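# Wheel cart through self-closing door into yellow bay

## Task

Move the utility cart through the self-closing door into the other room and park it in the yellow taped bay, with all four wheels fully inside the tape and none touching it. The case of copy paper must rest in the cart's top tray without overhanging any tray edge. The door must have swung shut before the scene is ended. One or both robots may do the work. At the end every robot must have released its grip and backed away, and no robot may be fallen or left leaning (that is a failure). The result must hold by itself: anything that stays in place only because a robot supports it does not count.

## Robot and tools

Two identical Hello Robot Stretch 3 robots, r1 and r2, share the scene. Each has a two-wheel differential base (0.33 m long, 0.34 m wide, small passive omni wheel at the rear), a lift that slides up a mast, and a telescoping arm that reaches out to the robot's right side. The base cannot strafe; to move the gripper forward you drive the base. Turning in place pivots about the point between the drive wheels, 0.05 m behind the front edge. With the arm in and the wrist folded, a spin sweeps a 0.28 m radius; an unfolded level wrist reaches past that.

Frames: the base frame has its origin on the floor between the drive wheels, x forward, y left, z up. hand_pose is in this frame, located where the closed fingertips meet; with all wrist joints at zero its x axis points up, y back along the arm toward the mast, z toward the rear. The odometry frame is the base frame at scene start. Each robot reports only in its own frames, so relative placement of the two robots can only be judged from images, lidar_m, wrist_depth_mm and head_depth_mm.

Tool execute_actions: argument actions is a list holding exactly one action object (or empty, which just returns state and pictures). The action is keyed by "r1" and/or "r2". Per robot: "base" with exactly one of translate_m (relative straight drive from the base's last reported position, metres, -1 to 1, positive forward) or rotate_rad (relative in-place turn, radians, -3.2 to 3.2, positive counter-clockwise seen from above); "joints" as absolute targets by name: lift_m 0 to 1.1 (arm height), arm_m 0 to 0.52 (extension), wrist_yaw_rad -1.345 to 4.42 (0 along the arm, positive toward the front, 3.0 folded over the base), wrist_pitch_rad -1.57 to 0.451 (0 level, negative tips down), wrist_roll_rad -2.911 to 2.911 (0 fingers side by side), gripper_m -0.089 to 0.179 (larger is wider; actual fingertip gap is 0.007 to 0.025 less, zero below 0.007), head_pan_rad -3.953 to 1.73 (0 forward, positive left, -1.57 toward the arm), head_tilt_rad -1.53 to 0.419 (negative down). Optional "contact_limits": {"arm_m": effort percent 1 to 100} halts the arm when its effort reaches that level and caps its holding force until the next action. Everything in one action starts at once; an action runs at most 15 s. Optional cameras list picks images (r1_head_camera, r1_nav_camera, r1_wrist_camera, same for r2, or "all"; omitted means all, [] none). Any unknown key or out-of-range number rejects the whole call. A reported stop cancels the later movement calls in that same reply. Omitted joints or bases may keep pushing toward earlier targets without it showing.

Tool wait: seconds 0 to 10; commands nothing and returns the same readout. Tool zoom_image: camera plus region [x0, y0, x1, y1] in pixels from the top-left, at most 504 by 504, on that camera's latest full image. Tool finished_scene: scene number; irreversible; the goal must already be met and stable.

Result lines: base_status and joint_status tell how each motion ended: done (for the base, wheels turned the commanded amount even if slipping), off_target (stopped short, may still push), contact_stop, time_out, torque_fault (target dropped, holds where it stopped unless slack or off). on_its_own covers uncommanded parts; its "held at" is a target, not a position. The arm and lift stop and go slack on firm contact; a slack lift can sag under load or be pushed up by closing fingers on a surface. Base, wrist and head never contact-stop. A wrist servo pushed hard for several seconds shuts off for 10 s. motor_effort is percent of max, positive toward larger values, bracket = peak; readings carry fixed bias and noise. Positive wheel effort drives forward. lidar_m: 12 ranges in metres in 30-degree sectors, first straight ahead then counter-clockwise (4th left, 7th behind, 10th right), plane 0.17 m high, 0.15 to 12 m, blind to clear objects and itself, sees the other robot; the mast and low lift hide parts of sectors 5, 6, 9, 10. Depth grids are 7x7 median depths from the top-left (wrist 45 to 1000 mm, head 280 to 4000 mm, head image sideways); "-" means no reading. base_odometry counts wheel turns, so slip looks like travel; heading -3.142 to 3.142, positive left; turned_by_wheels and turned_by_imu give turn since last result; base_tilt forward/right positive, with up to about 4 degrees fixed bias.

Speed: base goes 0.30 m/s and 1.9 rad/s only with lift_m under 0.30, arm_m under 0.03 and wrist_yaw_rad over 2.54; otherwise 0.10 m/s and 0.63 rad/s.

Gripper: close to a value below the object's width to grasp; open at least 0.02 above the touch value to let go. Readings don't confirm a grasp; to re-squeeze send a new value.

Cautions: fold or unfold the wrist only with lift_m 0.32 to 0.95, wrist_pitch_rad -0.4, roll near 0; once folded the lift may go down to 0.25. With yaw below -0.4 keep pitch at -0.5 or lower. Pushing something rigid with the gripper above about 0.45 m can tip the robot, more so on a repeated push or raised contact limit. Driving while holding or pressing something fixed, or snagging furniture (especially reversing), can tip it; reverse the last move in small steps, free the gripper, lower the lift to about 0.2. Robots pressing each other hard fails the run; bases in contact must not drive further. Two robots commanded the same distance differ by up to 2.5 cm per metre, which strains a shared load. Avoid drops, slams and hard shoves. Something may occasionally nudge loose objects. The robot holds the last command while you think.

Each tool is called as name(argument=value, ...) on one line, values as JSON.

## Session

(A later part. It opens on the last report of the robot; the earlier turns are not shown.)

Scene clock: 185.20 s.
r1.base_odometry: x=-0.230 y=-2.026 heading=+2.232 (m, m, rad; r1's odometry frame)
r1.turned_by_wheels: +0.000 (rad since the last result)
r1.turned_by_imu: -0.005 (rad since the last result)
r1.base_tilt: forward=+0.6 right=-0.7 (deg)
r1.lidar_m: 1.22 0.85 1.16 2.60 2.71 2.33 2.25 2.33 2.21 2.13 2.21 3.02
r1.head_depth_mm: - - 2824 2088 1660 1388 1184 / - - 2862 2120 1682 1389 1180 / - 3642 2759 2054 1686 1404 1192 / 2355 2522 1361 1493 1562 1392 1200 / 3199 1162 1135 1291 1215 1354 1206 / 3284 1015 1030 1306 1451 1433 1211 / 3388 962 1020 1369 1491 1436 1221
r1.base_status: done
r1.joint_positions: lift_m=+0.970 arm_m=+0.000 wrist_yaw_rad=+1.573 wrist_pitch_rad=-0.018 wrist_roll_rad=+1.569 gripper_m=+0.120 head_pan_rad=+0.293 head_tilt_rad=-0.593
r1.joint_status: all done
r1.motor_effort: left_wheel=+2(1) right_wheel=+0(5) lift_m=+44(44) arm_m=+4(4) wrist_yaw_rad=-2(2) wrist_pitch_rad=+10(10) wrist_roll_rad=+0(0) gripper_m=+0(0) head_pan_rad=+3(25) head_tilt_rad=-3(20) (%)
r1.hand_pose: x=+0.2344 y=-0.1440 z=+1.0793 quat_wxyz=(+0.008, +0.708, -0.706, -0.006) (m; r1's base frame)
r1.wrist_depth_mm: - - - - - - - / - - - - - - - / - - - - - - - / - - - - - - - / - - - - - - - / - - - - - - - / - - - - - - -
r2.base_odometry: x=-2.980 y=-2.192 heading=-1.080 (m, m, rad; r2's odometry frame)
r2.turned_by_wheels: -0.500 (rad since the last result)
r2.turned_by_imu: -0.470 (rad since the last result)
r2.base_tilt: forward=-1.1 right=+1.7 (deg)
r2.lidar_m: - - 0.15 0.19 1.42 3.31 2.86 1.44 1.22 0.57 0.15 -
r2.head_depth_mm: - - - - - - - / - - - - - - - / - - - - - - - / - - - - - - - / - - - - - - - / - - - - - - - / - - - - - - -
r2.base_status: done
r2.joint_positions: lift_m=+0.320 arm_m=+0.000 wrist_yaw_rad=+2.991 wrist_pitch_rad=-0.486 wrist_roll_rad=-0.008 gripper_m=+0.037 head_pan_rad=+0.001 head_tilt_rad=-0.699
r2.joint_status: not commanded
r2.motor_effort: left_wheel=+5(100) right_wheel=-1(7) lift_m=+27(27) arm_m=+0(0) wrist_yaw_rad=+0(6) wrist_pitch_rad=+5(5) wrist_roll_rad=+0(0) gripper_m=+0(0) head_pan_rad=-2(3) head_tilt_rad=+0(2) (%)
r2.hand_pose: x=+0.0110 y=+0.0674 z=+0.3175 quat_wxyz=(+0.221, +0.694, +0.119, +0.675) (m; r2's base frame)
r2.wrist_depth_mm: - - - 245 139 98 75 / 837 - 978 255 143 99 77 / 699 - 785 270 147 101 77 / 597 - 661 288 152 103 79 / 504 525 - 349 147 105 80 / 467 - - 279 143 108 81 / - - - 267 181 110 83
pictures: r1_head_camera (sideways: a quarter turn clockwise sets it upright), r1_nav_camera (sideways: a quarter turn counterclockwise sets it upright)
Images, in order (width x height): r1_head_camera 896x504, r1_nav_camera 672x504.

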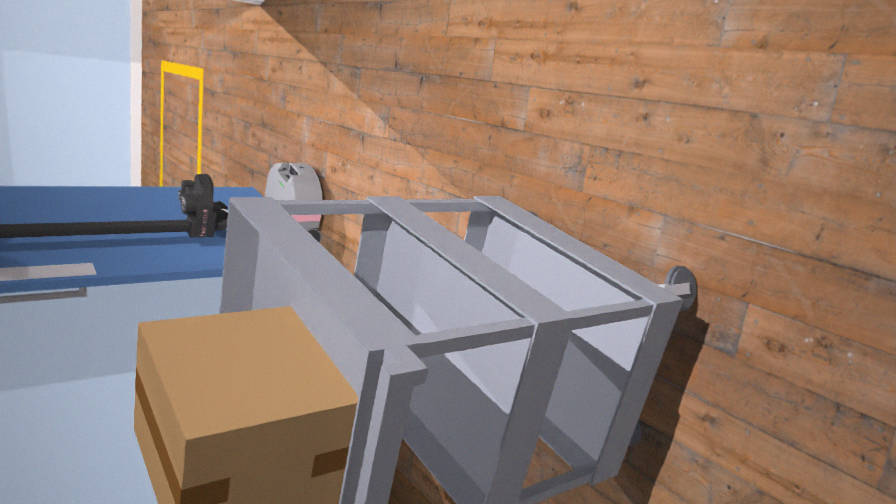

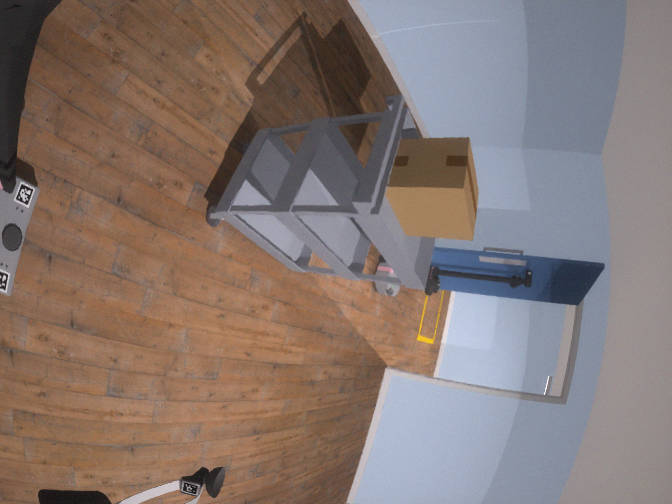

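execute_actions(actions=[{"r1":{"base":{"rotate_rad":1.45},"joints":{"lift_m":0.8,"head_pan_rad":0}},"r2":{"base":{"translate_m":0.15}}}], cameras=[])

execute_actions(actions=[{"r1":{"base":{"translate_m":0.75}}}], cameras=[])

execute_actions(actions=[{"r1":{"base":{"rotate_rad":-1.59}}}], cameras=["r1_nav_camera","r1_wrist_camera"])

Scene clock: 198.30 s.
r1.base_odometry: x=-0.230 y=-2.026 heading=-2.602 (m, m, rad; r1's odometry frame)
r1.turned_by_wheels: +1.450 (rad since the last result)
r1.turned_by_imu: +1.451 (rad since the last result)
r1.base_tilt: forward=+0.7 right=-0.7 (deg)
r1.lidar_m: 2.61 2.63 2.42 2.25 2.27 2.30 2.13 2.16 2.72 3.52 0.85 1.01
r1.head_depth_mm: 2292 2536 2711 2085 1669 1382 1180 / 2263 2510 2736 2110 1682 1388 1192 / 2229 2491 2685 2146 1699 1395 1192 / 2194 2445 2653 2147 1704 1408 1197 / 2177 2421 2669 2181 1719 1415 1211 / 2148 2370 2627 2209 1737 1432 1220 / 2119 2342 2623 2219 1746 1440 1219
r1.base_status: done
r1.joint_positions: lift_m=+0.800 arm_m=+0.000 wrist_yaw_rad=+1.572 wrist_pitch_rad=-0.019 wrist_roll_rad=+1.569 gripper_m=+0.120 head_pan_rad=+0.007 head_tilt_rad=-0.593
r1.joint_status: all done
r1.motor_effort: left_wheel=+0(2) right_wheel=+3(7) lift_m=+25(41) arm_m=+4(4) wrist_yaw_rad=-1(2) wrist_pitch_rad=+10(11) wrist_roll_rad=+1(0) gripper_m=+0(1) head_pan_rad=-4(24) head_tilt_rad=-4(3) (%)
r1.hand_pose: x=+0.2344 y=-0.1442 z=+0.9099 quat_wxyz=(+0.008, +0.708, -0.707, -0.006) (m; r1's base frame)
r1.wrist_depth_mm: - - - - - - - / - - - - - - - / - - - - - - - / - - - - - - - / - - - - - - - / - - - - - - - / - - - - - - -
r2.base_odometry: x=-2.909 y=-2.324 heading=-1.079 (m, m, rad; r2's odometry frame)
r2.turned_by_wheels: +0.001 (rad since the last result)
r2.turned_by_imu: +0.010 (rad since the last result)
r2.base_tilt: forward=-1.3 right=+1.8 (deg)
r2.lidar_m: - - 0.15 0.19 1.44 3.35 2.93 1.37 1.27 0.27 0.15 -
r2.head_depth_mm: - - - - - - - / - - - - - - - / - - - - - - - / - - - - - - - / - - - - - - - / - - - - - - - / - - - - - - -
r2.base_status: translate_m off_target (by the wheels' count: +0.1498 of +0.1500)
r2.joint_positions: lift_m=+0.320 arm_m=+0.000 wrist_yaw_rad=+2.995 wrist_pitch_rad=-0.487 wrist_roll_rad=-0.008 gripper_m=+0.037 head_pan_rad=+0.007 head_tilt_rad=-0.700
r2.joint_status: not commanded
r2.on_its_own: left_wheel is at rest, and its effort (+46) is outside its rest range (-18 to +18)
r2.motor_effort: left_wheel=+46(73) right_wheel=+5(21) lift_m=+26(27) arm_m=+0(1) wrist_yaw_rad=-2(3) wrist_pitch_rad=+5(6) wrist_roll_rad=+0(0) gripper_m=+1(1) head_pan_rad=-4(13) head_tilt_rad=+0(2) (%)
r2.hand_pose: x=+0.0101 y=+0.0674 z=+0.3173 quat_wxyz=(+0.220, +0.694, +0.121, +0.675) (m; r2's base frame)
r2.wrist_depth_mm: - - - 265 129 86 64 / 837 - 968 271 131 86 65 / 693 - 777 281 133 87 65 / 586 602 669 290 134 88 65 / 507 518 - 360 127 89 66 / 466 - - 259 120 89 66 / - - - 234 153 90 67
pictures: none
No camera images: the call's "cameras" was empty. Leave "cameras" out to get every camera's image.

Scene clock: 207.23 s.
r1.base_odometry: x=-0.873 y=-2.411 heading=-2.602 (m, m, rad; r1's odometry frame)
r1.turned_by_wheels: +0.000 (rad since the last result)
r1.turned_by_imu: +0.000 (rad since the last result)
r1.base_tilt: forward=+0.6 right=-0.7 (deg)
r1.lidar_m: 1.87 1.89 2.39 2.33 2.37 2.98 2.87 2.91 0.73 0.71 3.01 2.01
r1.head_depth_mm: 1629 1810 2051 2106 1672 1382 1179 / 1605 1788 2020 2120 1691 1390 1182 / 1587 1779 1993 2125 1703 1394 1190 / 1571 1734 1967 2104 1713 1415 1201 / 1538 1711 1927 2095 1717 1416 1205 / 1523 1688 1908 2068 1736 1431 1220 / 1507 1666 1870 2070 1745 1435 1211
r1.base_status: done
r1.joint_positions: lift_m=+0.800 arm_m=+0.000 wrist_yaw_rad=+1.572 wrist_pitch_rad=-0.019 wrist_roll_rad=+1.569 gripper_m=+0.120 head_pan_rad=+0.007 head_tilt_rad=-0.593
r1.joint_status: not commanded
r1.motor_effort: left_wheel=+0(1) right_wheel=+2(7) lift_m=+25(25) arm_m=+4(4) wrist_yaw_rad=-2(2) wrist_pitch_rad=+10(10) wrist_roll_rad=+0(0) gripper_m=+0(0) head_pan_rad=-4(4) head_tilt_rad=-3(3) (%)
r1.hand_pose: x=+0.2344 y=-0.1442 z=+0.9099 quat_wxyz=(+0.008, +0.708, -0.707, -0.006) (m; r1's base frame)
r1.wrist_depth_mm: - - - - - - - / - - - - - - - / - - - - - - - / - - - - - - - / - - - - - - - / - - - - - - - / - - - - - - 999
r2.base_odometry: x=-2.909 y=-2.324 heading=-1.079 (m, m, rad; r2's odometry frame)
r2.turned_by_wheels: +0.000 (rad since the last result)
r2.turned_by_imu: +0.002 (rad since the last result)
r2.base_tilt: forward=-1.2 right=+1.8 (deg)
r2.lidar_m: - - 0.15 0.19 1.44 3.36 2.93 1.37 1.27 0.27 0.15 -
r2.head_depth_mm: - - - - - - - / - - - - - - - / - - - - - - - / - - - - - - - / - - - - - - - / - - - - - - - / - - - - - - -
r2.base_status: not commanded
r2.joint_positions: lift_m=+0.320 arm_m=+0.000 wrist_yaw_rad=+2.995 wrist_pitch_rad=-0.487 wrist_roll_rad=-0.008 gripper_m=+0.037 head_pan_rad=+0.007 head_tilt_rad=-0.700
r2.joint_status: not commanded
r2.on_its_own: left_wheel is at rest, and its effort (+46) is outside its rest range (-18 to +18)
r2.motor_effort: left_wheel=+46(47) right_wheel=+4(5) lift_m=+27(26) arm_m=+0(0) wrist_yaw_rad=-3(3) wrist_pitch_rad=+5(5) wrist_roll_rad=+0(0) gripper_m=+1(1) head_pan_rad=-4(4) head_tilt_rad=+0(0) (%)
r2.hand_pose: x=+0.0101 y=+0.0674 z=+0.3173 quat_wxyz=(+0.220, +0.694, +0.121, +0.675) (m; r2's base frame)
r2.wrist_depth_mm: - - - 265 130 86 64 / 829 - 978 273 131 86 65 / 696 - 770 279 133 87 65 / 585 603 656 291 134 88 65 / 513 520 - 363 127 89 66 / 469 - - 259 120 90 66 / - - - 234 153 90 67
pictures: none
No camera images: the call's "cameras" was empty. Leave "cameras" out to get every camera's image.

Scene clock: 210.73 s.
r1.base_odometry: x=-0.873 y=-2.411 heading=+2.091 (m, m, rad; r1's odometry frame)
r1.turned_by_wheels: -1.590 (rad since the last result)
r1.turned_by_imu: -1.594 (rad since the last result)
r1.base_tilt: forward=+0.6 right=-0.7 (deg)
r1.lidar_m: 0.71 3.07 2.03 1.86 1.89 2.35 2.33 2.35 2.94 2.87 2.90 0.74
r1.head_depth_mm: 3023 3411 2816 841 1606 1380 1185 / 3044 3349 1115 928 1101 1289 1184 / - 869 833 834 1114 1301 1194 / - 810 822 834 1122 1312 1199 / - 828 839 877 1099 1323 1207 / 2220 2576 2737 1957 1746 1426 1218 / 2802 3069 3047 2215 1749 1441 1224
r1.base_status: done
r1.joint_positions: lift_m=+0.800 arm_m=+0.000 wrist_yaw_rad=+1.572 wrist_pitch_rad=-0.019 wrist_roll_rad=+1.569 gripper_m=+0.120 head_pan_rad=+0.007 head_tilt_rad=-0.593
r1.joint_status: not commanded
r1.motor_effort: left_wheel=+3(6) right_wheel=-2(6) lift_m=+25(25) arm_m=+4(4) wrist_yaw_rad=-2(2) wrist_pitch_rad=+10(10) wrist_roll_rad=+0(0) gripper_m=+0(0) head_pan_rad=-3(4) head_tilt_rad=-4(3) (%)
r1.hand_pose: x=+0.2344 y=-0.1443 z=+0.9099 quat_wxyz=(+0.008, +0.708, -0.707, -0.006) (m; r1's base frame)
r1.wrist_depth_mm: - - - - - - - / - - - - - - - / - - - - - - - / - - - 953 - 643 888 / - - - 762 - 647 878 / - - - 769 - 658 858 / - - - - - 661 827
r2.base_odometry: x=-2.909 y=-2.324 heading=-1.079 (m, m, rad; r2's odometry frame)
r2.turned_by_wheels: +0.000 (rad since the last result)
r2.turned_by_imu: +0.001 (rad since the last result)
r2.base_tilt: forward=-1.1 right=+1.8 (deg)
r2.lidar_m: - - 0.15 0.19 1.44 3.38 2.93 1.37 1.27 0.27 0.15 -
r2.head_depth_mm: - - - - - - - / - - - - - - - / - - - - - - - / - - - - - - - / - - - - - - - / - - - - - - - / - - - - - - -
r2.base_status: not commanded
r2.joint_positions: lift_m=+0.320 arm_m=+0.000 wrist_yaw_rad=+2.995 wrist_pitch_rad=-0.487 wrist_roll_rad=-0.008 gripper_m=+0.037 head_pan_rad=+0.007 head_tilt_rad=-0.700
r2.joint_status: not commanded
r2.on_its_own: left_wheel is at rest, and its effort (+47) is outside its rest range (-18 to +18)
r2.motor_effort: left_wheel=+47(47) right_wheel=+5(5) lift_m=+27(26) arm_m=+0(0) wrist_yaw_rad=-2(2) wrist_pitch_rad=+5(5) wrist_roll_rad=+0(0) gripper_m=+2(2) head_pan_rad=-4(3) head_tilt_rad=-1(0) (%)
r2.hand_pose: x=+0.0101 y=+0.0674 z=+0.3173 quat_wxyz=(+0.220, +0.694, +0.121, +0.675) (m; r2's base frame)
r2.wrist_depth_mm: - - - 266 129 86 64 / 839 - - 272 131 86 65 / 689 - 784 280 133 87 65 / 593 601 656 291 134 88 65 / 513 520 - 361 127 89 66 / 468 - - 259 120 90 66 / - - - 232 153 90 67
pictures: r1_nav_camera (sideways: a quarter turn counterclockwise sets it upright), r1_wrist_camera
Images, in order (width x height): r1_nav_camera 672x504, r1_wrist_camera 644x364.

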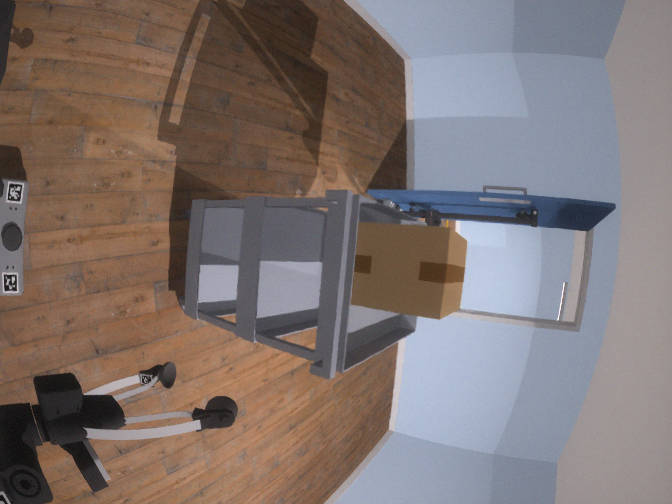

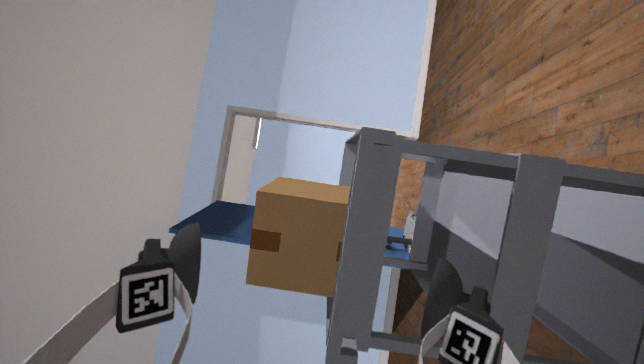

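execute_actions(actions=[{"r1":{"base":{"translate_m":0.32},"joints":{"lift_m":0.735}},"r2":{"base":{"translate_m":-0.01},"joints":{"head_pan_rad":-3.0}}}], cameras=["r1_wrist_camera"])

Scene clock: 218.70 s.
r1.base_odometry: x=-1.033 y=-2.134 heading=+2.092 (m, m, rad; r1's odometry frame)
r1.turned_by_wheels: +0.000 (rad since the last result)
r1.turned_by_imu: -0.001 (rad since the last result)
r1.base_tilt: forward=+0.6 right=-0.7 (deg)
r1.lidar_m: 0.39 0.41 2.07 1.91 1.93 2.41 2.65 2.67 3.07 2.83 2.86 0.41
r1.head_depth_mm: 2784 3090 2860 792 650 797 787 / 2762 3021 966 742 635 548 807 / - - 507 544 620 548 813 / - - 513 546 624 548 818 / - - 521 549 628 547 820 / 1969 2099 2142 768 646 547 1184 / 2476 2835 3001 2214 1746 1368 1219
r1.base_status: done
r1.joint_positions: lift_m=+0.735 arm_m=+0.000 wrist_yaw_rad=+1.572 wrist_pitch_rad=-0.019 wrist_roll_rad=+1.569 gripper_m=+0.120 head_pan_rad=+0.007 head_tilt_rad=-0.593
r1.joint_status: all done
r1.motor_effort: left_wheel=+2(6) right_wheel=-2(3) lift_m=+25(25) arm_m=+4(4) wrist_yaw_rad=-2(2) wrist_pitch_rad=+10(11) wrist_roll_rad=+0(0) gripper_m=+0(0) head_pan_rad=-2(3) head_tilt_rad=-3(3) (%)
r1.hand_pose: x=+0.2344 y=-0.1443 z=+0.8449 quat_wxyz=(+0.008, +0.708, -0.707, -0.006) (m; r1's base frame)
r1.wrist_depth_mm: - - - - - - - / - - - - - - - / - - - 314 317 319 954 / - - - 319 921 677 427 / - - 429 324 937 651 433 / - - 434 327 953 617 421 / - - 444 335 - 533 408
r2.base_odometry: x=-2.914 y=-2.315 heading=-1.079 (m, m, rad; r2's odometry frame)
r2.turned_by_wheels: +0.000 (rad since the last result)
r2.turned_by_imu: -0.088 (rad since the last result)
r2.base_tilt: forward=-1.1 right=+1.9 (deg)
r2.lidar_m: - - 0.15 0.19 1.56 3.54 2.92 1.65 1.25 0.66 0.15 -
r2.head_depth_mm: 2697 3096 2822 2099 1656 1376 1179 / 2620 3053 2805 2071 1644 1366 1164 / 2589 2970 2697 2051 1641 1367 1159 / 2539 2916 2738 2036 1616 1347 1156 / 2474 2824 2703 1997 1607 1338 1145 / 2436 2762 2624 1981 1601 1328 1137 / 2422 2707 2580 1949 1573 1314 1129
r2.base_status: done
r2.joint_positions: lift_m=+0.320 arm_m=+0.000 wrist_yaw_rad=+2.994 wrist_pitch_rad=-0.487 wrist_roll_rad=-0.008 gripper_m=+0.037 head_pan_rad=-2.993 head_tilt_rad=-0.703
r2.joint_status: all done
r2.motor_effort: left_wheel=+4(41) right_wheel=-1(7) lift_m=+27(27) arm_m=+0(0) wrist_yaw_rad=-1(3) wrist_pitch_rad=+5(6) wrist_roll_rad=+0(0) gripper_m=+0(2) head_pan_rad=-5(100) head_tilt_rad=+1(31) (%)
r2.hand_pose: x=+0.0105 y=+0.0674 z=+0.3173 quat_wxyz=(+0.221, +0.694, +0.120, +0.675) (m; r2's base frame)
r2.wrist_depth_mm: - - - 244 142 100 77 / 826 - 964 258 146 102 79 / 702 - 780 271 150 104 80 / 589 - 657 291 155 106 81 / 510 514 - 350 151 108 82 / 469 - - 286 147 111 84 / - - - 273 187 114 85
pictures: r1_wrist_camera
Images, in order (width x height): r1_wrist_camera 644x364.

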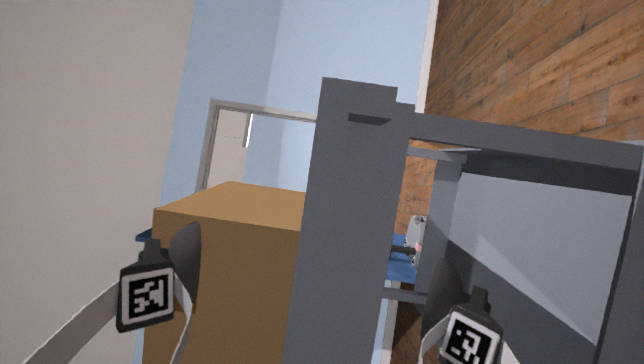

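execute_actions(actions=[{"r1":{"base":{"translate_m":0.11},"joints":{"lift_m":0.727}}}], cameras=[])

execute_actions(actions=[{"r1":{"joints":{"gripper_m":-0.03,"head_tilt_rad":-0.9}}}], cameras=["r1_wrist_camera"])

execute_actions(actions=[{"r1":{"base":{"rotate_rad":-0.2}}}], cameras=["r1_nav_camera"])

execute_actions(actions=[{"r1":{"base":{"translate_m":0.6}}}], cameras=["r1_nav_camera"])

Scene clock: 227.00 s.
r1.base_odometry: x=-1.087 y=-2.038 heading=+2.092 (m, m, rad; r1's odometry frame)
r1.turned_by_wheels: +0.000 (rad since the last result)
r1.turned_by_imu: -0.001 (rad since the last result)
r1.base_tilt: forward=+0.6 right=-0.7 (deg)
r1.lidar_m: 0.28 0.30 2.10 1.92 1.94 2.42 2.75 2.79 3.05 2.82 2.85 0.29
r1.head_depth_mm: 2680 2989 2817 791 648 538 457 / 2658 2925 531 414 487 529 458 / - - 507 417 476 532 456 / - - 513 418 480 536 411 / - - 520 421 483 538 412 / 1941 2033 2053 423 523 554 415 / 2356 2692 2915 2221 1744 540 423
r1.base_status: done
r1.joint_positions: lift_m=+0.727 arm_m=+0.000 wrist_yaw_rad=+1.572 wrist_pitch_rad=-0.019 wrist_roll_rad=+1.569 gripper_m=+0.120 head_pan_rad=+0.007 head_tilt_rad=-0.593
r1.joint_status: all done
r1.motor_effort: left_wheel=+2(5) right_wheel=-2(4) lift_m=+25(25) arm_m=+4(4) wrist_yaw_rad=-2(2) wrist_pitch_rad=+10(11) wrist_roll_rad=+0(1) gripper_m=+0(0) head_pan_rad=-2(3) head_tilt_rad=-3(3) (%)
r1.hand_pose: x=+0.2344 y=-0.1443 z=+0.8368 quat_wxyz=(+0.008, +0.708, -0.707, -0.006) (m; r1's base frame)
r1.wrist_depth_mm: - - - 143 - - - / - - - 144 174 - - / - - - 147 205 209 207 / - - - 149 207 664 434 / - 325 357 151 211 633 427 / - - 317 213 214 601 414 / - 329 326 217 216 524 401
r2.base_odometry: x=-2.914 y=-2.315 heading=-1.079 (m, m, rad; r2's odometry frame)
r2.turned_by_wheels: +0.000 (rad since the last result)
r2.turned_by_imu: +0.001 (rad since the last result)
r2.base_tilt: forward=-1.1 right=+1.8 (deg)
r2.lidar_m: - - 0.15 0.19 1.56 3.55 2.93 1.65 1.25 0.66 0.15 -
r2.head_depth_mm: 2713 3119 2845 2088 1661 1382 1179 / 2627 3002 2764 2069 1648 1367 1163 / 2626 2957 2774 2061 1639 1361 1165 / 2532 2879 2709 2013 1620 1345 1156 / 2474 2820 2659 2010 1602 1330 1147 / 2437 2766 2612 1982 1591 1324 1139 / 2371 2728 2586 1965 1580 1318 1134
r2.base_status: not commanded
r2.joint_positions: lift_m=+0.320 arm_m=+0.000 wrist_yaw_rad=+2.994 wrist_pitch_rad=-0.487 wrist_roll_rad=-0.008 gripper_m=+0.037 head_pan_rad=-2.993 head_tilt_rad=-0.703
r2.joint_status: not commanded
r2.motor_effort: left_wheel=+5(4) right_wheel=-1(0) lift_m=+26(26) arm_m=+0(0) wrist_yaw_rad=-1(1) wrist_pitch_rad=+5(5) wrist_roll_rad=+0(0) gripper_m=+0(1) head_pan_rad=-4(3) head_tilt_rad=+1(0) (%)
r2.hand_pose: x=+0.0105 y=+0.0674 z=+0.3173 quat_wxyz=(+0.221, +0.694, +0.120, +0.675) (m; r2's base frame)
r2.wrist_depth_mm: - - - 243 142 100 78 / 812 - 972 256 146 102 79 / 699 - 764 270 150 104 80 / 597 - 661 292 154 106 81 / 512 520 - 353 151 109 82 / 470 - - 286 147 111 84 / - - - 273 186 113 85
pictures: none
No camera images: the call's "cameras" was empty. Leave "cameras" out to get every camera's image.

Scene clock: 229.00 s.
r1.base_odometry: x=-1.087 y=-2.038 heading=+2.092 (m, m, rad; r1's odometry frame)
r1.turned_by_wheels: +0.000 (rad since the last result)
r1.turned_by_imu: +0.000 (rad since the last result)
r1.base_tilt: forward=+0.7 right=-0.7 (deg)
r1.lidar_m: 0.28 0.30 2.09 1.93 1.95 2.43 2.76 2.79 3.04 2.81 2.84 0.29
r1.head_depth_mm: 2718 800 694 595 471 955 1093 / 474 381 450 573 473 1001 1089 / 461 382 439 555 483 993 1095 / 464 382 440 557 504 992 1099 / 471 384 442 559 502 915 1105 / 478 386 444 587 500 1220 1113 / 2581 2166 1883 1519 486 1244 1113
r1.base_status: not commanded
r1.joint_positions: lift_m=+0.727 arm_m=+0.000 wrist_yaw_rad=+1.572 wrist_pitch_rad=+0.016 wrist_roll_rad=+1.571 gripper_m=-0.029 head_pan_rad=+0.007 head_tilt_rad=-0.889
r1.joint_status: all done
r1.motor_effort: left_wheel=+2(2) right_wheel=-10(10) lift_m=+25(25) arm_m=+4(4) wrist_yaw_rad=-2(1) wrist_pitch_rad=-9(10) wrist_roll_rad=+0(0) gripper_m=-26(98) head_pan_rad=-3(2) head_tilt_rad=-5(25) (%)
r1.hand_pose: x=+0.2352 y=-0.1443 z=+0.8458 quat_wxyz=(-0.005, +0.708, -0.707, +0.006) (m; r1's base frame)
r1.wrist_depth_mm: - - - - 139 - - / - - - 142 140 - - / - - - 144 199 203 198 / - - - 146 203 716 456 / - 332 367 149 206 683 448 / - 325 320 150 208 646 433 / - 335 328 153 801 629 424
r2.base_odometry: x=-2.914 y=-2.315 heading=-1.079 (m, m, rad; r2's odometry frame)
r2.turned_by_wheels: +0.000 (rad since the last result)
r2.turned_by_imu: +0.000 (rad since the last result)
r2.base_tilt: forward=-1.0 right=+1.8 (deg)
r2.lidar_m: - - 0.15 0.19 1.57 3.53 2.92 1.65 1.25 0.66 0.15 -
r2.head_depth_mm: 2693 3075 2843 2098 1675 1382 1178 / 2642 3049 2790 2091 1653 1371 1166 / 2612 2992 2777 2041 1643 1361 1162 / 2548 2876 2697 2041 1628 1349 1158 / 2505 2842 2654 1998 1604 1339 1149 / 2451 2781 2613 1990 1593 1318 1142 / 2398 2728 2579 1953 1567 1318 1130
r2.base_status: not commanded
r2.joint_positions: lift_m=+0.320 arm_m=+0.000 wrist_yaw_rad=+2.994 wrist_pitch_rad=-0.487 wrist_roll_rad=-0.008 gripper_m=+0.037 head_pan_rad=-2.993 head_tilt_rad=-0.703
r2.joint_status: not commanded
r2.motor_effort: left_wheel=+4(4) right_wheel=-1(1) lift_m=+26(26) arm_m=+0(0) wrist_yaw_rad=-2(2) wrist_pitch_rad=+5(5) wrist_roll_rad=+0(0) gripper_m=+0(0) head_pan_rad=-5(4) head_tilt_rad=+2(0) (%)
r2.hand_pose: x=+0.0105 y=+0.0674 z=+0.3173 quat_wxyz=(+0.221, +0.694, +0.120, +0.675) (m; r2's base frame)
r2.wrist_depth_mm: - - - 245 142 100 77 / 841 - 955 257 146 102 79 / 709 - 782 272 150 104 80 / 583 - 649 292 155 106 81 / 510 522 - 353 152 109 82 / 466 - - 285 147 111 84 / - - - 272 187 114 85
pictures: r1_wrist_camera
Images, in order (width x height): r1_wrist_camera 644x364.

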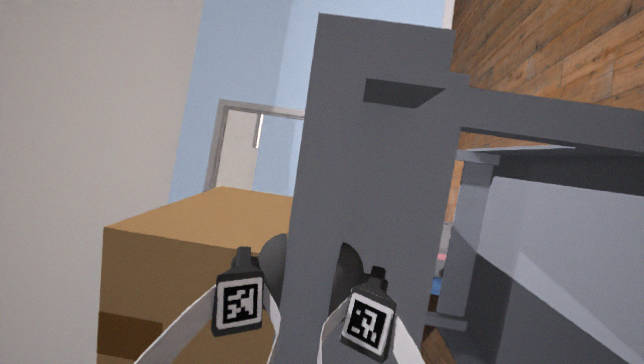

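Scene clock: 230.37 s.
r1.base_odometry: x=-1.087 y=-2.038 heading=+1.892 (m, m, rad; r1's odometry frame)
r1.turned_by_wheels: -0.199 (rad since the last result)
r1.turned_by_imu: -0.187 (rad since the last result)
r1.base_tilt: forward=+0.6 right=-0.7 (deg)
r1.lidar_m: 0.25 0.25 2.32 1.93 1.93 2.16 2.77 2.76 3.08 2.83 2.81 0.28
r1.head_depth_mm: 2736 2187 650 589 490 1165 1084 / 2771 2066 688 598 472 996 1086 / 2765 371 423 562 489 811 1096 / 465 368 404 509 500 787 1082 / 472 371 392 491 531 730 1074 / 475 374 383 476 534 513 1105 / 483 378 373 478 535 453 1110
r1.base_status: done
r1.joint_positions: lift_m=+0.727 arm_m=+0.000 wrist_yaw_rad=+1.633 wrist_pitch_rad=+0.016 wrist_roll_rad=+1.572 gripper_m=-0.023 head_pan_rad=+0.007 head_tilt_rad=-0.889
r1.joint_status: not commanded
r1.on_its_own: gripper_m is held at -0.024, not at your -0.030, by its stall guard, which is still easing; wrist_yaw_rad is at rest, and its effort (-51) is outside its rest range (-12 to +12)
r1.motor_effort: left_wheel=+8(11) right_wheel=-13(38) lift_m=+25(25) arm_m=+4(4) wrist_yaw_rad=-51(63) wrist_pitch_rad=-9(10) wrist_roll_rad=+0(1) gripper_m=-22(26) head_pan_rad=-1(3) head_tilt_rad=-4(6) (%)
r1.hand_pose: x=+0.2347 y=-0.1286 z=+0.8458 quat_wxyz=(-0.006, +0.729, -0.685, +0.005) (m; r1's base frame)
r1.wrist_depth_mm: - - - - - - - / - - - 155 153 - - / - - - 154 211 216 214 / - - - 152 210 782 418 / - - 521 151 209 689 447 / - 312 308 149 207 659 435 / - 312 304 148 778 628 421
r2.base_odometry: x=-2.914 y=-2.315 heading=-1.079 (m, m, rad; r2's odometry frame)
r2.turned_by_wheels: +0.000 (rad since the last result)
r2.turned_by_imu: +0.000 (rad since the last result)
r2.base_tilt: forward=-1.2 right=+1.8 (deg)
r2.lidar_m: - - 0.15 0.19 1.59 3.53 2.92 1.65 1.25 0.66 0.15 -
r2.head_depth_mm: 2722 3145 2802 2102 1667 1380 1173 / 2663 3017 2810 2087 1646 1370 1175 / 2612 2980 2767 2043 1635 1360 1161 / 2539 2873 2701 2019 1615 1344 1156 / 2487 2856 2650 2013 1608 1346 1150 / 2439 2756 2608 2000 1589 1331 1139 / 2374 2740 2586 1952 1565 1319 1129
r2.base_status: not commanded
r2.joint_positions: lift_m=+0.320 arm_m=+0.000 wrist_yaw_rad=+2.994 wrist_pitch_rad=-0.487 wrist_roll_rad=-0.008 gripper_m=+0.037 head_pan_rad=-2.993 head_tilt_rad=-0.703
r2.joint_status: not commanded
r2.motor_effort: left_wheel=+4(4) right_wheel=-1(1) lift_m=+26(26) arm_m=+1(0) wrist_yaw_rad=-1(2) wrist_pitch_rad=+5(6) wrist_roll_rad=-1(0) gripper_m=+0(0) head_pan_rad=-4(5) head_tilt_rad=+1(1) (%)
r2.hand_pose: x=+0.0105 y=+0.0674 z=+0.3173 quat_wxyz=(+0.221, +0.694, +0.120, +0.675) (m; r2's base frame)
r2.wrist_depth_mm: - - - 244 142 100 77 / 839 - 974 256 146 102 79 / 692 - 778 270 150 104 80 / 592 - 656 290 154 106 81 / 511 518 - 353 151 108 82 / 469 - - 286 146 111 84 / - - - 272 186 114 85
pictures: r1_nav_camera (sideways: a quarter turn counterclockwise sets it upright)
Images, in order (width x height): r1_nav_camera 672x504.

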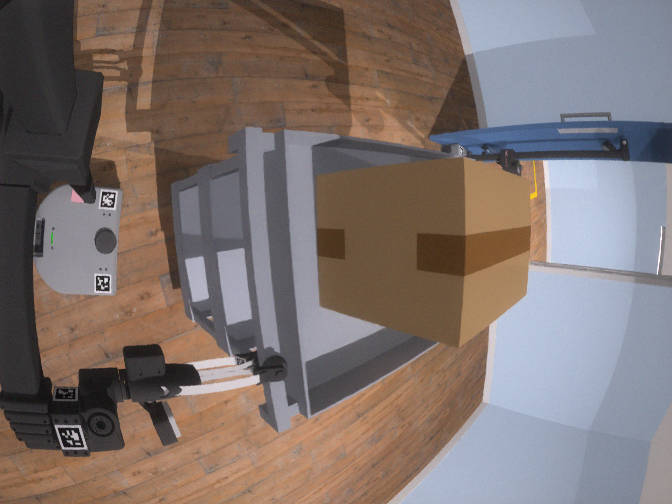

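Scene clock: 237.47 s.
r1.base_odometry: x=-1.277 y=-1.469 heading=+1.894 (m, m, rad; r1's odometry frame)
r1.turned_by_wheels: +0.001 (rad since the last result)
r1.turned_by_imu: +0.013 (rad since the last result)
r1.base_tilt: forward=+0.7 right=-0.7 (deg)
r1.lidar_m: 0.17 0.16 0.16 2.12 2.11 2.39 3.31 3.30 3.10 2.63 2.62 0.25
r1.head_depth_mm: 2497 2161 1818 556 533 1191 1088 / 2487 2197 1829 585 523 1101 1088 / 2422 2222 657 601 526 453 1085 / 2408 2226 354 444 518 449 999 / 2852 384 325 386 492 471 371 / 2867 375 315 345 432 472 408 / 2905 378 311 315 384 460 420
r1.base_status: translate_m off_target (by the wheels' count: +0.5998 of +0.6000)
r1.joint_positions: lift_m=+0.727 arm_m=+0.000 wrist_yaw_rad=+1.641 wrist_pitch_rad=+0.016 wrist_roll_rad=+1.576 gripper_m=-0.020 head_pan_rad=+0.007 head_tilt_rad=-0.889
r1.joint_status: not commanded
r1.on_its_own: wrist_yaw_rad is held at +1.650, not at your +1.570, by its stall guard, which is not easing now; gripper_m is held at -0.021, not at your -0.030, by its stall guard, which is not easing now; left_wheel is at rest, and its effort (+37) is outside its rest range (-18 to +18)
r1.motor_effort: left_wheel=+37(46) right_wheel=-4(24) lift_m=+25(25) arm_m=+1(4) wrist_yaw_rad=+7(50) wrist_pitch_rad=-8(9) wrist_roll_rad=-2(2) gripper_m=-21(24) head_pan_rad=-2(3) head_tilt_rad=-5(5) (%)
r1.hand_pose: x=+0.2346 y=-0.1269 z=+0.8457 quat_wxyz=(-0.007, +0.731, -0.682, +0.003) (m; r1's base frame)
r1.wrist_depth_mm: - - - - - - - / - - - - - - - / - - - 197 - - - / - - - 233 243 252 953 / - - - 163 227 - 335 / - - - 147 212 644 419 / - 303 302 139 460 635 419
r2.base_odometry: x=-2.914 y=-2.315 heading=-1.079 (m, m, rad; r2's odometry frame)
r2.turned_by_wheels: +0.000 (rad since the last result)
r2.turned_by_imu: +0.001 (rad since the last result)
r2.base_tilt: forward=-1.0 right=+1.8 (deg)
r2.lidar_m: - - 0.15 0.19 1.00 3.53 2.92 1.65 1.25 0.66 0.15 -
r2.head_depth_mm: 2731 3092 2846 2114 1668 1382 1176 / 2665 3028 2777 2071 1647 1365 1167 / 2604 2954 2717 2060 1637 1360 1171 / 2528 2895 2703 2022 1628 1346 1156 / 2482 2853 2646 2003 1604 1335 1145 / 2455 2766 2623 1968 1581 1328 1142 / 2394 2700 2580 1970 1584 1321 1128
r2.base_status: not commanded
r2.joint_positions: lift_m=+0.320 arm_m=+0.000 wrist_yaw_rad=+2.994 wrist_pitch_rad=-0.487 wrist_roll_rad=-0.008 gripper_m=+0.037 head_pan_rad=-2.993 head_tilt_rad=-0.703
r2.joint_status: not commanded
r2.motor_effort: left_wheel=+4(4) right_wheel=-1(1) lift_m=+27(26) arm_m=+1(0) wrist_yaw_rad=-2(1) wrist_pitch_rad=+5(5) wrist_roll_rad=+0(0) gripper_m=+0(0) head_pan_rad=-4(4) head_tilt_rad=+0(1) (%)
r2.hand_pose: x=+0.0105 y=+0.0674 z=+0.3173 quat_wxyz=(+0.221, +0.694, +0.120, +0.675) (m; r2's base frame)
r2.wrist_depth_mm: 973 - - 246 142 100 77 / 843 - 969 257 146 102 79 / 687 - 778 271 150 104 80 / 587 - 657 291 155 106 81 / 513 522 - 354 151 109 82 / 472 - - 285 147 111 84 / - - - 273 186 114 85
pictures: r1_nav_camera (sideways: a quarter turn counterclockwise sets it upright)
Images, in order (width x height): r1_nav_camera 672x504.

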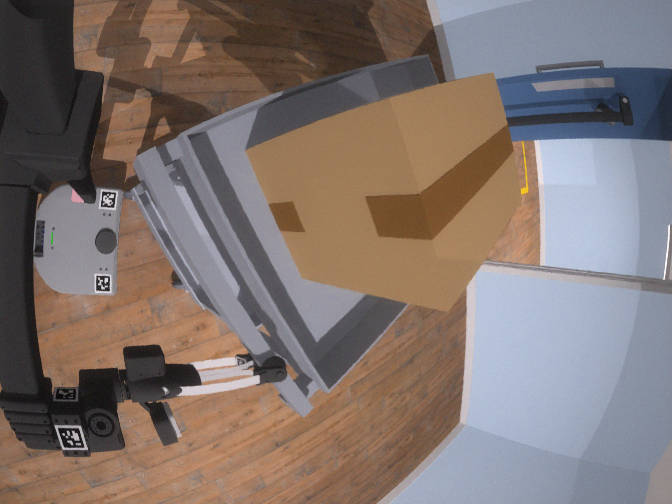

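execute_actions(actions=[{"r1":{"base":{"rotate_rad":1.3},"joints":{"gripper_m":-0.04}}}], cameras=["r1_nav_camera"])

execute_actions(actions=[{"r1":{"base":{"translate_m":-0.5}}}], cameras=["r1_nav_camera"])

Scene clock: 249.20 s.
r1.base_odometry: x=-1.277 y=-1.469 heading=-3.090 (m, m, rad; r1's odometry frame)
r1.turned_by_wheels: +1.300 (rad since the last result)
r1.turned_by_imu: +1.221 (rad since the last result)
r1.base_tilt: forward=+0.7 right=-0.7 (deg)
r1.lidar_m: 0.41 2.12 2.14 2.67 3.30 3.36 2.85 2.62 2.65 2.67 0.32 0.32
r1.head_depth_mm: 464 487 556 582 503 791 1006 / 2661 2122 652 544 860 1072 1094 / 2606 2208 656 618 921 1199 1095 / 2417 2237 1844 1554 1383 1227 1100 / 2255 2272 1857 1594 1390 1232 1096 / 2092 2210 1871 1609 1389 1234 1107 / 1959 2156 1881 1605 1401 1248 1111
r1.base_status: done
r1.joint_positions: lift_m=+0.727 arm_m=+0.000 wrist_yaw_rad=+1.520 wrist_pitch_rad=+0.014 wrist_roll_rad=+1.573 gripper_m=-0.026 head_pan_rad=+0.007 head_tilt_rad=-0.890
r1.joint_status: gripper_m off_target (ended at -0.026, target -0.040)
r1.on_its_own: gripper_m is held at -0.027, not at your -0.040, by its stall guard, which is still easing
r1.motor_effort: left_wheel=-3(34) right_wheel=+8(38) lift_m=+25(26) arm_m=-6(6) wrist_yaw_rad=+31(85) wrist_pitch_rad=-8(9) wrist_roll_rad=-1(3) gripper_m=-21(94) head_pan_rad=-2(3) head_tilt_rad=-5(5) (%)
r1.hand_pose: x=+0.2349 y=-0.1583 z=+0.8453 quat_wxyz=(-0.005, +0.689, -0.725, +0.004) (m; r1's base frame)
r1.wrist_depth_mm: - 351 181 47 48 48 50 / - 289 54 49 47 46 - / - 336 287 57 54 51 50 / - - 378 72 165 62 440 / - - - 97 221 - 447 / - - - 138 - - 436 / - - - 410 - 462 409
r2.base_odometry: x=-2.914 y=-2.315 heading=-1.079 (m, m, rad; r2's odometry frame)
r2.turned_by_wheels: +0.000 (rad since the last result)
r2.turned_by_imu: +0.001 (rad since the last result)
r2.base_tilt: forward=-1.1 right=+1.8 (deg)
r2.lidar_m: - - 0.15 0.19 0.83 3.52 2.92 1.65 1.25 0.66 0.15 -
r2.head_depth_mm: 2681 3087 2814 2108 1665 1377 1180 / 2650 3039 2776 2087 1646 1370 1167 / 2591 2950 2735 2050 1637 1354 1162 / 2567 2926 2694 2018 1621 1347 1160 / 2470 2817 2670 1995 1601 1340 1147 / 2445 2775 2635 1968 1601 1326 1140 / 2389 2732 2626 1973 1566 1320 1127
r2.base_status: not commanded
r2.joint_positions: lift_m=+0.320 arm_m=+0.000 wrist_yaw_rad=+2.994 wrist_pitch_rad=-0.487 wrist_roll_rad=-0.008 gripper_m=+0.037 head_pan_rad=-2.993 head_tilt_rad=-0.703
r2.joint_status: not commanded
r2.motor_effort: left_wheel=+4(4) right_wheel=-1(0) lift_m=+27(27) arm_m=+0(1) wrist_yaw_rad=-1(2) wrist_pitch_rad=+5(5) wrist_roll_rad=+0(0) gripper_m=+0(0) head_pan_rad=-4(4) head_tilt_rad=+2(1) (%)
r2.hand_pose: x=+0.0105 y=+0.0674 z=+0.3173 quat_wxyz=(+0.221, +0.694, +0.120, +0.675) (m; r2's base frame)
r2.wrist_depth_mm: 668 - - 244 142 100 77 / 826 - 967 257 146 102 79 / 699 - 777 271 150 104 80 / 584 - 658 292 154 106 81 / 509 523 - 354 151 108 82 / 466 - - 285 147 111 84 / - - - 273 186 113 85
pictures: r1_nav_camera (sideways: a quarter turn counterclockwise sets it upright)
Images, in order (width x height): r1_nav_camera 672x504.

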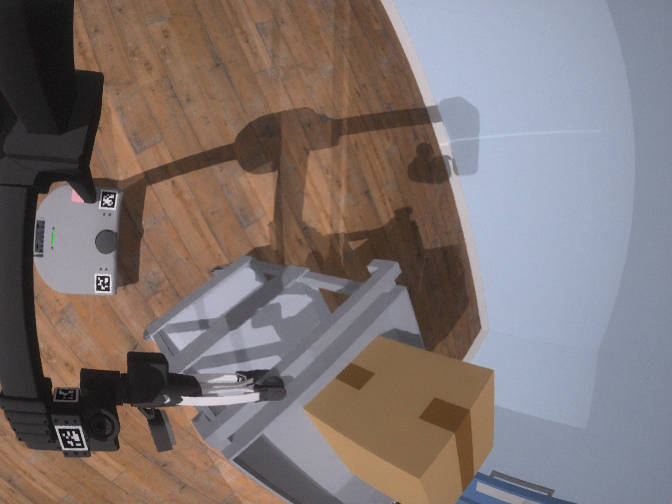

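Scene clock: 255.27 s.
r1.base_odometry: x=-0.777 y=-1.443 heading=-3.090 (m, m, rad; r1's odometry frame)
r1.turned_by_wheels: +0.000 (rad since the last result)
r1.turned_by_imu: -0.003 (rad since the last result)
r1.base_tilt: forward=+0.7 right=-0.8 (deg)
r1.lidar_m: 0.31 0.36 2.55 3.15 3.02 3.05 2.42 2.23 2.25 2.80 0.35 0.31
r1.head_depth_mm: 450 381 646 592 481 887 1100 / 455 391 458 561 493 999 1089 / 458 400 478 575 521 1072 1094 / 465 410 500 588 757 1115 1101 / 2513 427 528 601 774 1192 1103 / 2487 2195 1866 561 1328 1240 1109 / 2320 2299 1897 1603 1376 1236 1109
r1.base_status: done
r1.joint_positions: lift_m=+0.727 arm_m=+0.000 wrist_yaw_rad=+1.619 wrist_pitch_rad=+0.017 wrist_roll_rad=+1.573 gripper_m=-0.020 head_pan_rad=+0.007 head_tilt_rad=-0.890
r1.joint_status: not commanded
r1.on_its_own: wrist_yaw_rad is held at +1.608, not at your +1.570, by its stall guard, which is not easing now; gripper_m is held at -0.021, not at your -0.040, by its stall guard, which is not easing now
r1.motor_effort: left_wheel=+1(8) right_wheel=-9(20) lift_m=+25(25) arm_m=-2(6) wrist_yaw_rad=-8(37) wrist_pitch_rad=-9(10) wrist_roll_rad=-1(1) gripper_m=-22(23) head_pan_rad=-3(3) head_tilt_rad=-5(4) (%)
r1.hand_pose: x=+0.2349 y=-0.1327 z=+0.8460 quat_wxyz=(-0.006, +0.724, -0.690, +0.005) (m; r1's base frame)
r1.wrist_depth_mm: - - - 105 101 154 - / - - - 111 163 162 160 / - - 493 118 174 660 477 / - 335 336 127 185 709 461 / - 352 333 138 200 682 444 / - 392 361 147 218 625 435 / - - 412 163 - 578 424
r2.base_odometry: x=-2.914 y=-2.315 heading=-1.079 (m, m, rad; r2's odometry frame)
r2.turned_by_wheels: +0.000 (rad since the last result)
r2.turned_by_imu: +0.001 (rad since the last result)
r2.base_tilt: forward=-1.1 right=+1.6 (deg)
r2.lidar_m: - - 0.15 0.19 1.45 3.54 2.92 1.64 1.25 0.66 0.15 -
r2.head_depth_mm: 2692 3102 2816 2099 1673 1386 1174 / 2622 3013 2761 2046 1637 1370 1172 / 2585 2974 2732 2051 1639 1361 1162 / 2518 2882 2696 2029 1623 1350 1159 / 2491 2797 2652 2001 1600 1332 1150 / 2442 2735 2656 1986 1596 1330 1139 / 2394 2717 2609 1943 1575 1315 1130
r2.base_status: not commanded
r2.joint_positions: lift_m=+0.320 arm_m=+0.000 wrist_yaw_rad=+2.994 wrist_pitch_rad=-0.487 wrist_roll_rad=-0.008 gripper_m=+0.037 head_pan_rad=-2.993 head_tilt_rad=-0.703
r2.joint_status: not commanded
r2.motor_effort: left_wheel=+4(4) right_wheel=-1(1) lift_m=+27(27) arm_m=+0(0) wrist_yaw_rad=-2(0) wrist_pitch_rad=+5(5) wrist_roll_rad=+0(0) gripper_m=+0(0) head_pan_rad=-4(5) head_tilt_rad=+1(1) (%)
r2.hand_pose: x=+0.0105 y=+0.0674 z=+0.3173 quat_wxyz=(+0.221, +0.694, +0.120, +0.675) (m; r2's base frame)
r2.wrist_depth_mm: - - - 244 142 100 77 / 820 - 989 257 146 102 79 / 687 - 766 271 150 104 80 / 589 - 651 292 155 106 81 / 515 523 - 354 151 108 82 / 468 - - 285 146 111 84 / - - - 273 186 114 85
pictures: r1_nav_camera (sideways: a quarter turn counterclockwise sets it upright)
Images, in order (width x height): r1_nav_camera 672x504.

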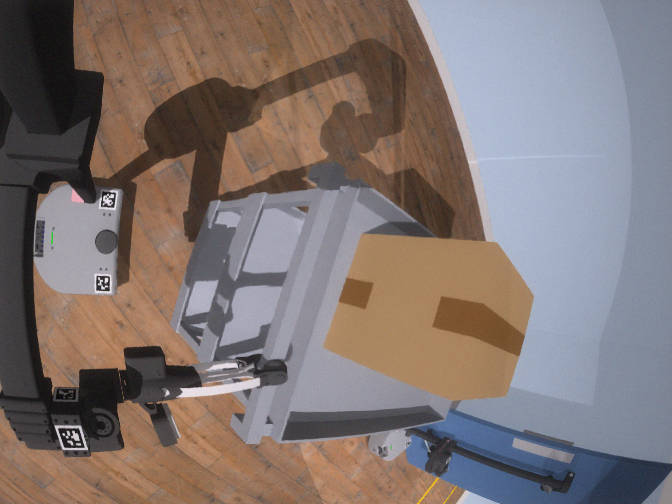

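execute_actions(actions=[{"r1":{"base":{"rotate_rad":1.2},"joints":{"wrist_yaw_rad":0.8}}}], cameras=[])

execute_actions(actions=[{"r1":{"base":{"translate_m":-0.3},"joints":{"wrist_yaw_rad":1.1}}}], cameras=["r1_nav_camera"])

execute_actions(actions=[{"r1":{"base":{"translate_m":-0.35},"joints":{"wrist_yaw_rad":1.5,"gripper_m":-0.035}}}], cameras=["r1_nav_camera"])

Scene clock: 266.50 s.
r1.base_odometry: x=-0.777 y=-1.443 heading=-1.890 (m, m, rad; r1's odometry frame)
r1.turned_by_wheels: +1.200 (rad since the last result)
r1.turned_by_imu: +0.746 (rad since the last result)
r1.base_tilt: forward=+0.7 right=-0.7 (deg)
r1.lidar_m: 2.58 2.74 3.06 3.00 2.82 2.20 2.16 2.30 2.81 0.43 0.40 0.40
r1.head_depth_mm: 2291 2178 1816 546 847 1065 1084 / 2324 2182 1830 1535 1323 1173 1088 / 2330 2227 1844 1573 1376 1217 1095 / 2340 2228 1845 1580 1375 1222 1097 / 2351 2259 1865 1588 1390 1230 1101 / 2395 2266 1866 1597 1398 1232 1105 / 2390 2328 1906 1616 1402 1244 1115
r1.base_status: done
r1.joint_positions: lift_m=+0.727 arm_m=+0.000 wrist_yaw_rad=+0.711 wrist_pitch_rad=+0.013 wrist_roll_rad=+1.575 gripper_m=-0.020 head_pan_rad=+0.007 head_tilt_rad=-0.890
r1.joint_status: wrist_yaw_rad off_target (ended at +0.711, target +0.800)
r1.on_its_own: wrist_yaw_rad is held at +0.717, not at your +0.800, by its stall guard, which is not easing now; gripper_m is held at -0.021, not at your -0.040, by its stall guard, which is not easing now
r1.motor_effort: left_wheel=-1(7) right_wheel=+8(29) lift_m=+25(25) arm_m=+4(4) wrist_yaw_rad=+5(69) wrist_pitch_rad=-8(10) wrist_roll_rad=-2(2) gripper_m=-22(22) head_pan_rad=-2(3) head_tilt_rad=-5(4) (%)
r1.hand_pose: x=+0.1460 y=-0.3391 z=+0.8451 quat_wxyz=(-0.004, +0.348, -0.937, +0.005) (m; r1's base frame)
r1.wrist_depth_mm: - - - 125 122 - - / - - - 127 144 185 998 / - - - 131 186 596 185 / - - 567 134 190 707 462 / - 315 327 137 195 687 450 / - 324 315 140 200 655 432 / - 335 324 144 783 627 422
r2.base_odometry: x=-2.914 y=-2.315 heading=-1.079 (m, m, rad; r2's odometry frame)
r2.turned_by_wheels: +0.000 (rad since the last result)
r2.turned_by_imu: +0.001 (rad since the last result)
r2.base_tilt: forward=-1.1 right=+1.7 (deg)
r2.lidar_m: - - 0.15 0.19 1.42 3.54 2.91 1.65 1.25 0.66 0.15 -
r2.head_depth_mm: 2702 3132 2819 2116 1673 1385 1180 / 2653 3043 2831 2090 1657 1360 1168 / 2625 2943 2770 2062 1643 1361 1166 / 2540 2900 2739 2018 1622 1345 1163 / 2515 2824 2683 1995 1608 1341 1148 / 2449 2787 2602 1978 1583 1321 1139 / 2387 2700 2603 1956 1568 1321 1129
r2.base_status: not commanded
r2.joint_positions: lift_m=+0.320 arm_m=+0.000 wrist_yaw_rad=+2.994 wrist_pitch_rad=-0.487 wrist_roll_rad=-0.008 gripper_m=+0.037 head_pan_rad=-2.993 head_tilt_rad=-0.703
r2.joint_status: not commanded
r2.motor_effort: left_wheel=+5(4) right_wheel=-1(0) lift_m=+27(26) arm_m=+1(0) wrist_yaw_rad=-2(2) wrist_pitch_rad=+5(5) wrist_roll_rad=+0(0) gripper_m=+0(0) head_pan_rad=-4(5) head_tilt_rad=+1(1) (%)
r2.hand_pose: x=+0.0105 y=+0.0674 z=+0.3173 quat_wxyz=(+0.221, +0.694, +0.120, +0.675) (m; r2's base frame)
r2.wrist_depth_mm: 972 - - 244 142 100 77 / 838 - 982 257 146 102 79 / 693 - 776 273 150 104 80 / 590 - 658 291 155 106 81 / 513 522 - 353 151 109 82 / 461 - - 285 147 111 84 / - - - 273 186 114 85
pictures: none
No camera images: the call's "cameras" was empty. Leave "cameras" out to get every camera's image.

Scene clock: 270.57 s.
r1.base_odometry: x=-0.683 y=-1.158 heading=-1.890 (m, m, rad; r1's odometry frame)
r1.turned_by_wheels: +0.000 (rad since the last result)
r1.turned_by_imu: +0.000 (rad since the last result)
r1.base_tilt: forward=+0.7 right=-0.7 (deg)
r1.lidar_m: 0.39 3.06 3.09 3.04 2.43 1.89 1.86 1.99 2.78 2.72 0.37 0.37
r1.head_depth_mm: 2500 482 543 580 829 1015 1083 / 2531 2188 666 537 861 1108 1091 / 2550 2205 1841 560 900 1183 1094 / 2577 2236 1846 1570 1380 1216 1094 / 2591 2246 1871 1587 1391 1228 1100 / 2614 2289 1885 1598 1391 1236 1110 / 2638 2291 1893 1611 1401 1240 1109
r1.base_status: done
r1.joint_positions: lift_m=+0.727 arm_m=+0.000 wrist_yaw_rad=+1.038 wrist_pitch_rad=+0.018 wrist_roll_rad=+1.574 gripper_m=-0.017 head_pan_rad=+0.007 head_tilt_rad=-0.890
r1.joint_status: wrist_yaw_rad off_target (ended at +1.038, target +1.100)
r1.on_its_own: wrist_yaw_rad is held at +1.051, not at your +1.100, by its stall guard, which is not easing now; gripper_m is held at -0.018, not at your -0.040, by its stall guard, which is not easing now
r1.motor_effort: left_wheel=+0(9) right_wheel=-4(25) lift_m=+25(25) arm_m=-4(4) wrist_yaw_rad=+12(65) wrist_pitch_rad=-10(11) wrist_roll_rad=-1(2) gripper_m=-20(22) head_pan_rad=-3(3) head_tilt_rad=-5(4) (%)
r1.hand_pose: x=+0.1997 y=-0.2756 z=+0.8463 quat_wxyz=(-0.005, +0.496, -0.868, +0.007) (m; r1's base frame)
r1.wrist_depth_mm: - - - 128 124 - - / - - - 130 165 186 185 / - - - 134 189 686 409 / - - 495 138 194 716 464 / - 322 316 142 200 678 447 / - 333 324 146 206 664 435 / - 349 338 151 - 618 421
r2.base_odometry: x=-2.914 y=-2.315 heading=-1.079 (m, m, rad; r2's odometry frame)
r2.turned_by_wheels: +0.000 (rad since the last result)
r2.turned_by_imu: +0.001 (rad since the last result)
r2.base_tilt: forward=-1.0 right=+1.7 (deg)
r2.lidar_m: - - 0.15 0.19 1.48 1.78 2.92 1.65 1.25 0.66 0.15 -
r2.head_depth_mm: 2693 3120 2818 2102 1669 1386 1175 / 2658 3029 2809 2071 1664 1362 1170 / 2588 2955 2782 2054 1627 1351 1163 / 2540 2897 2716 2028 1611 1344 1159 / 2473 2820 2661 1996 1606 1336 1153 / 2430 2764 2646 1982 1602 1337 1139 / 2359 2738 2581 1938 1580 1319 1130
r2.base_status: not commanded
r2.joint_positions: lift_m=+0.320 arm_m=+0.000 wrist_yaw_rad=+2.994 wrist_pitch_rad=-0.487 wrist_roll_rad=-0.008 gripper_m=+0.037 head_pan_rad=-2.993 head_tilt_rad=-0.703
r2.joint_status: not commanded
r2.motor_effort: left_wheel=+4(4) right_wheel=+0(1) lift_m=+26(27) arm_m=+1(0) wrist_yaw_rad=-2(2) wrist_pitch_rad=+5(5) wrist_roll_rad=+0(0) gripper_m=+1(0) head_pan_rad=-4(4) head_tilt_rad=+1(1) (%)
r2.hand_pose: x=+0.0105 y=+0.0674 z=+0.3173 quat_wxyz=(+0.221, +0.694, +0.120, +0.675) (m; r2's base frame)
r2.wrist_depth_mm: - - - 244 142 100 77 / 832 - 984 256 146 102 78 / 697 - 760 272 150 104 80 / 597 - 663 292 155 106 81 / 512 520 - 353 151 108 82 / 468 - - 286 146 111 84 / - - - 274 187 113 85
pictures: r1_nav_camera (sideways: a quarter turn counterclockwise sets it upright)
Images, in order (width x height): r1_nav_camera 672x504.

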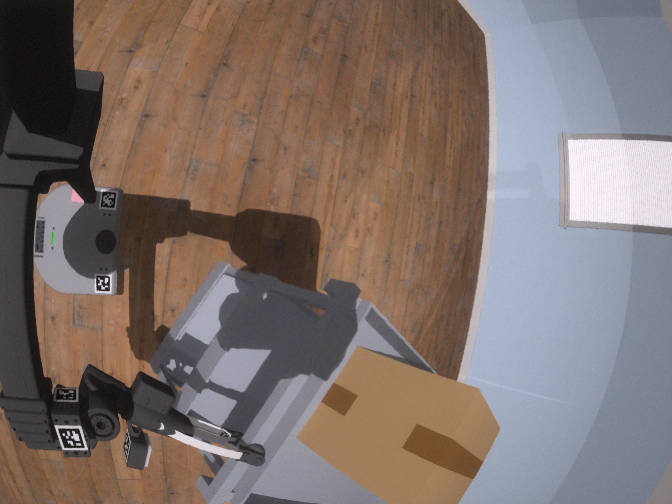

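Scene clock: 275.43 s.
r1.base_odometry: x=-0.574 y=-0.826 heading=-1.890 (m, m, rad; r1's odometry frame)
r1.turned_by_wheels: +0.000 (rad since the last result)
r1.turned_by_imu: -0.003 (rad since the last result)
r1.base_tilt: forward=+0.6 right=-0.8 (deg)
r1.lidar_m: 0.32 0.44 3.11 3.05 1.98 1.54 1.51 1.62 2.37 2.71 0.33 0.32
r1.head_depth_mm: 449 392 453 560 479 806 1084 / 455 409 487 572 507 976 1088 / 459 436 525 591 823 1097 1096 / 2736 468 580 549 872 1168 1099 / 2784 2261 677 559 1315 1226 1109 / 2813 2279 1876 1505 1397 1232 1108 / 2811 2292 1891 1612 1400 1241 1109
r1.base_status: done
r1.joint_positions: lift_m=+0.727 arm_m=+0.000 wrist_yaw_rad=+1.612 wrist_pitch_rad=+0.016 wrist_roll_rad=+1.572 gripper_m=-0.021 head_pan_rad=+0.007 head_tilt_rad=-0.890
r1.joint_status: wrist_yaw_rad off_target (ended at +1.612, target +1.500); gripper_m off_target (ended at -0.021, target -0.035)
r1.on_its_own: wrist_yaw_rad is held at +1.614, not at your +1.500, by its stall guard, which is not easing now; gripper_m is held at -0.022, not at your -0.035, by its stall guard, which is not easing now
r1.motor_effort: left_wheel=+1(9) right_wheel=-4(29) lift_m=+25(25) arm_m=-1(7) wrist_yaw_rad=+2(73) wrist_pitch_rad=-9(10) wrist_roll_rad=-1(1) gripper_m=-22(87) head_pan_rad=-2(3) head_tilt_rad=-4(4) (%)
r1.hand_pose: x=+0.2350 y=-0.1344 z=+0.8458 quat_wxyz=(-0.006, +0.722, -0.692, +0.005) (m; r1's base frame)
r1.wrist_depth_mm: - - - 80 77 75 127 / - - 458 88 142 140 460 / - 342 339 96 156 614 473 / - 340 315 109 174 665 462 / - - 364 124 198 649 448 / - - 426 141 237 585 433 / - - - 175 - - 419
r2.base_odometry: x=-2.914 y=-2.315 heading=-1.079 (m, m, rad; r2's odometry frame)
r2.turned_by_wheels: +0.000 (rad since the last result)
r2.turned_by_imu: +0.001 (rad since the last result)
r2.base_tilt: forward=-1.0 right=+1.8 (deg)
r2.lidar_m: - - 0.15 0.19 1.64 1.75 2.92 1.64 1.25 0.66 0.15 -
r2.head_depth_mm: 2701 3137 2865 2092 1658 1376 1179 / 2650 3055 2807 2078 1665 1370 1164 / 2600 2957 2750 2037 1638 1364 1160 / 2542 2894 2676 2017 1631 1347 1157 / 2496 2815 2660 2007 1611 1335 1143 / 2456 2744 2650 1987 1591 1335 1142 / 2402 2704 2600 1948 1581 1315 1130
r2.base_status: not commanded
r2.joint_positions: lift_m=+0.320 arm_m=+0.000 wrist_yaw_rad=+2.994 wrist_pitch_rad=-0.487 wrist_roll_rad=-0.008 gripper_m=+0.037 head_pan_rad=-2.993 head_tilt_rad=-0.703
r2.joint_status: not commanded
r2.motor_effort: left_wheel=+4(4) right_wheel=-1(1) lift_m=+27(27) arm_m=+1(0) wrist_yaw_rad=-1(2) wrist_pitch_rad=+5(5) wrist_roll_rad=+0(0) gripper_m=+0(0) head_pan_rad=-4(4) head_tilt_rad=+1(1) (%)
r2.hand_pose: x=+0.0105 y=+0.0674 z=+0.3173 quat_wxyz=(+0.221, +0.694, +0.120, +0.675) (m; r2's base frame)
r2.wrist_depth_mm: - - - 244 142 100 77 / 845 - 988 256 145 102 79 / 696 - 762 269 150 104 80 / 588 - 645 290 155 106 81 / 512 517 - 354 150 108 82 / 469 - - 286 147 111 84 / - - - 274 186 114 85
pictures: r1_nav_camera (sideways: a quarter turn counterclockwise sets it upright)
Images, in order (width x height): r1_nav_camera 672x504.

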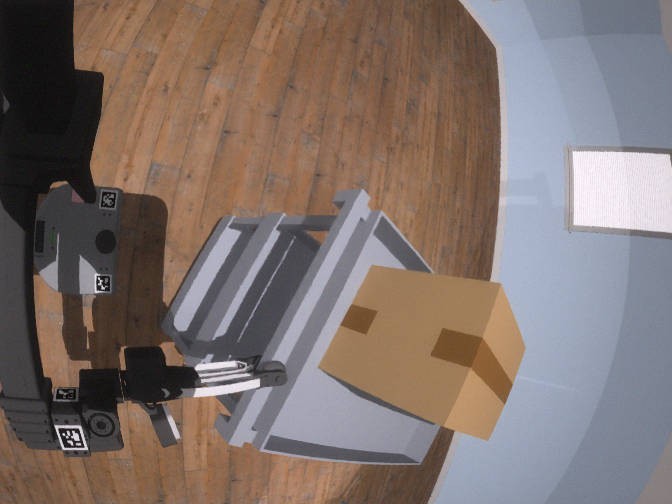

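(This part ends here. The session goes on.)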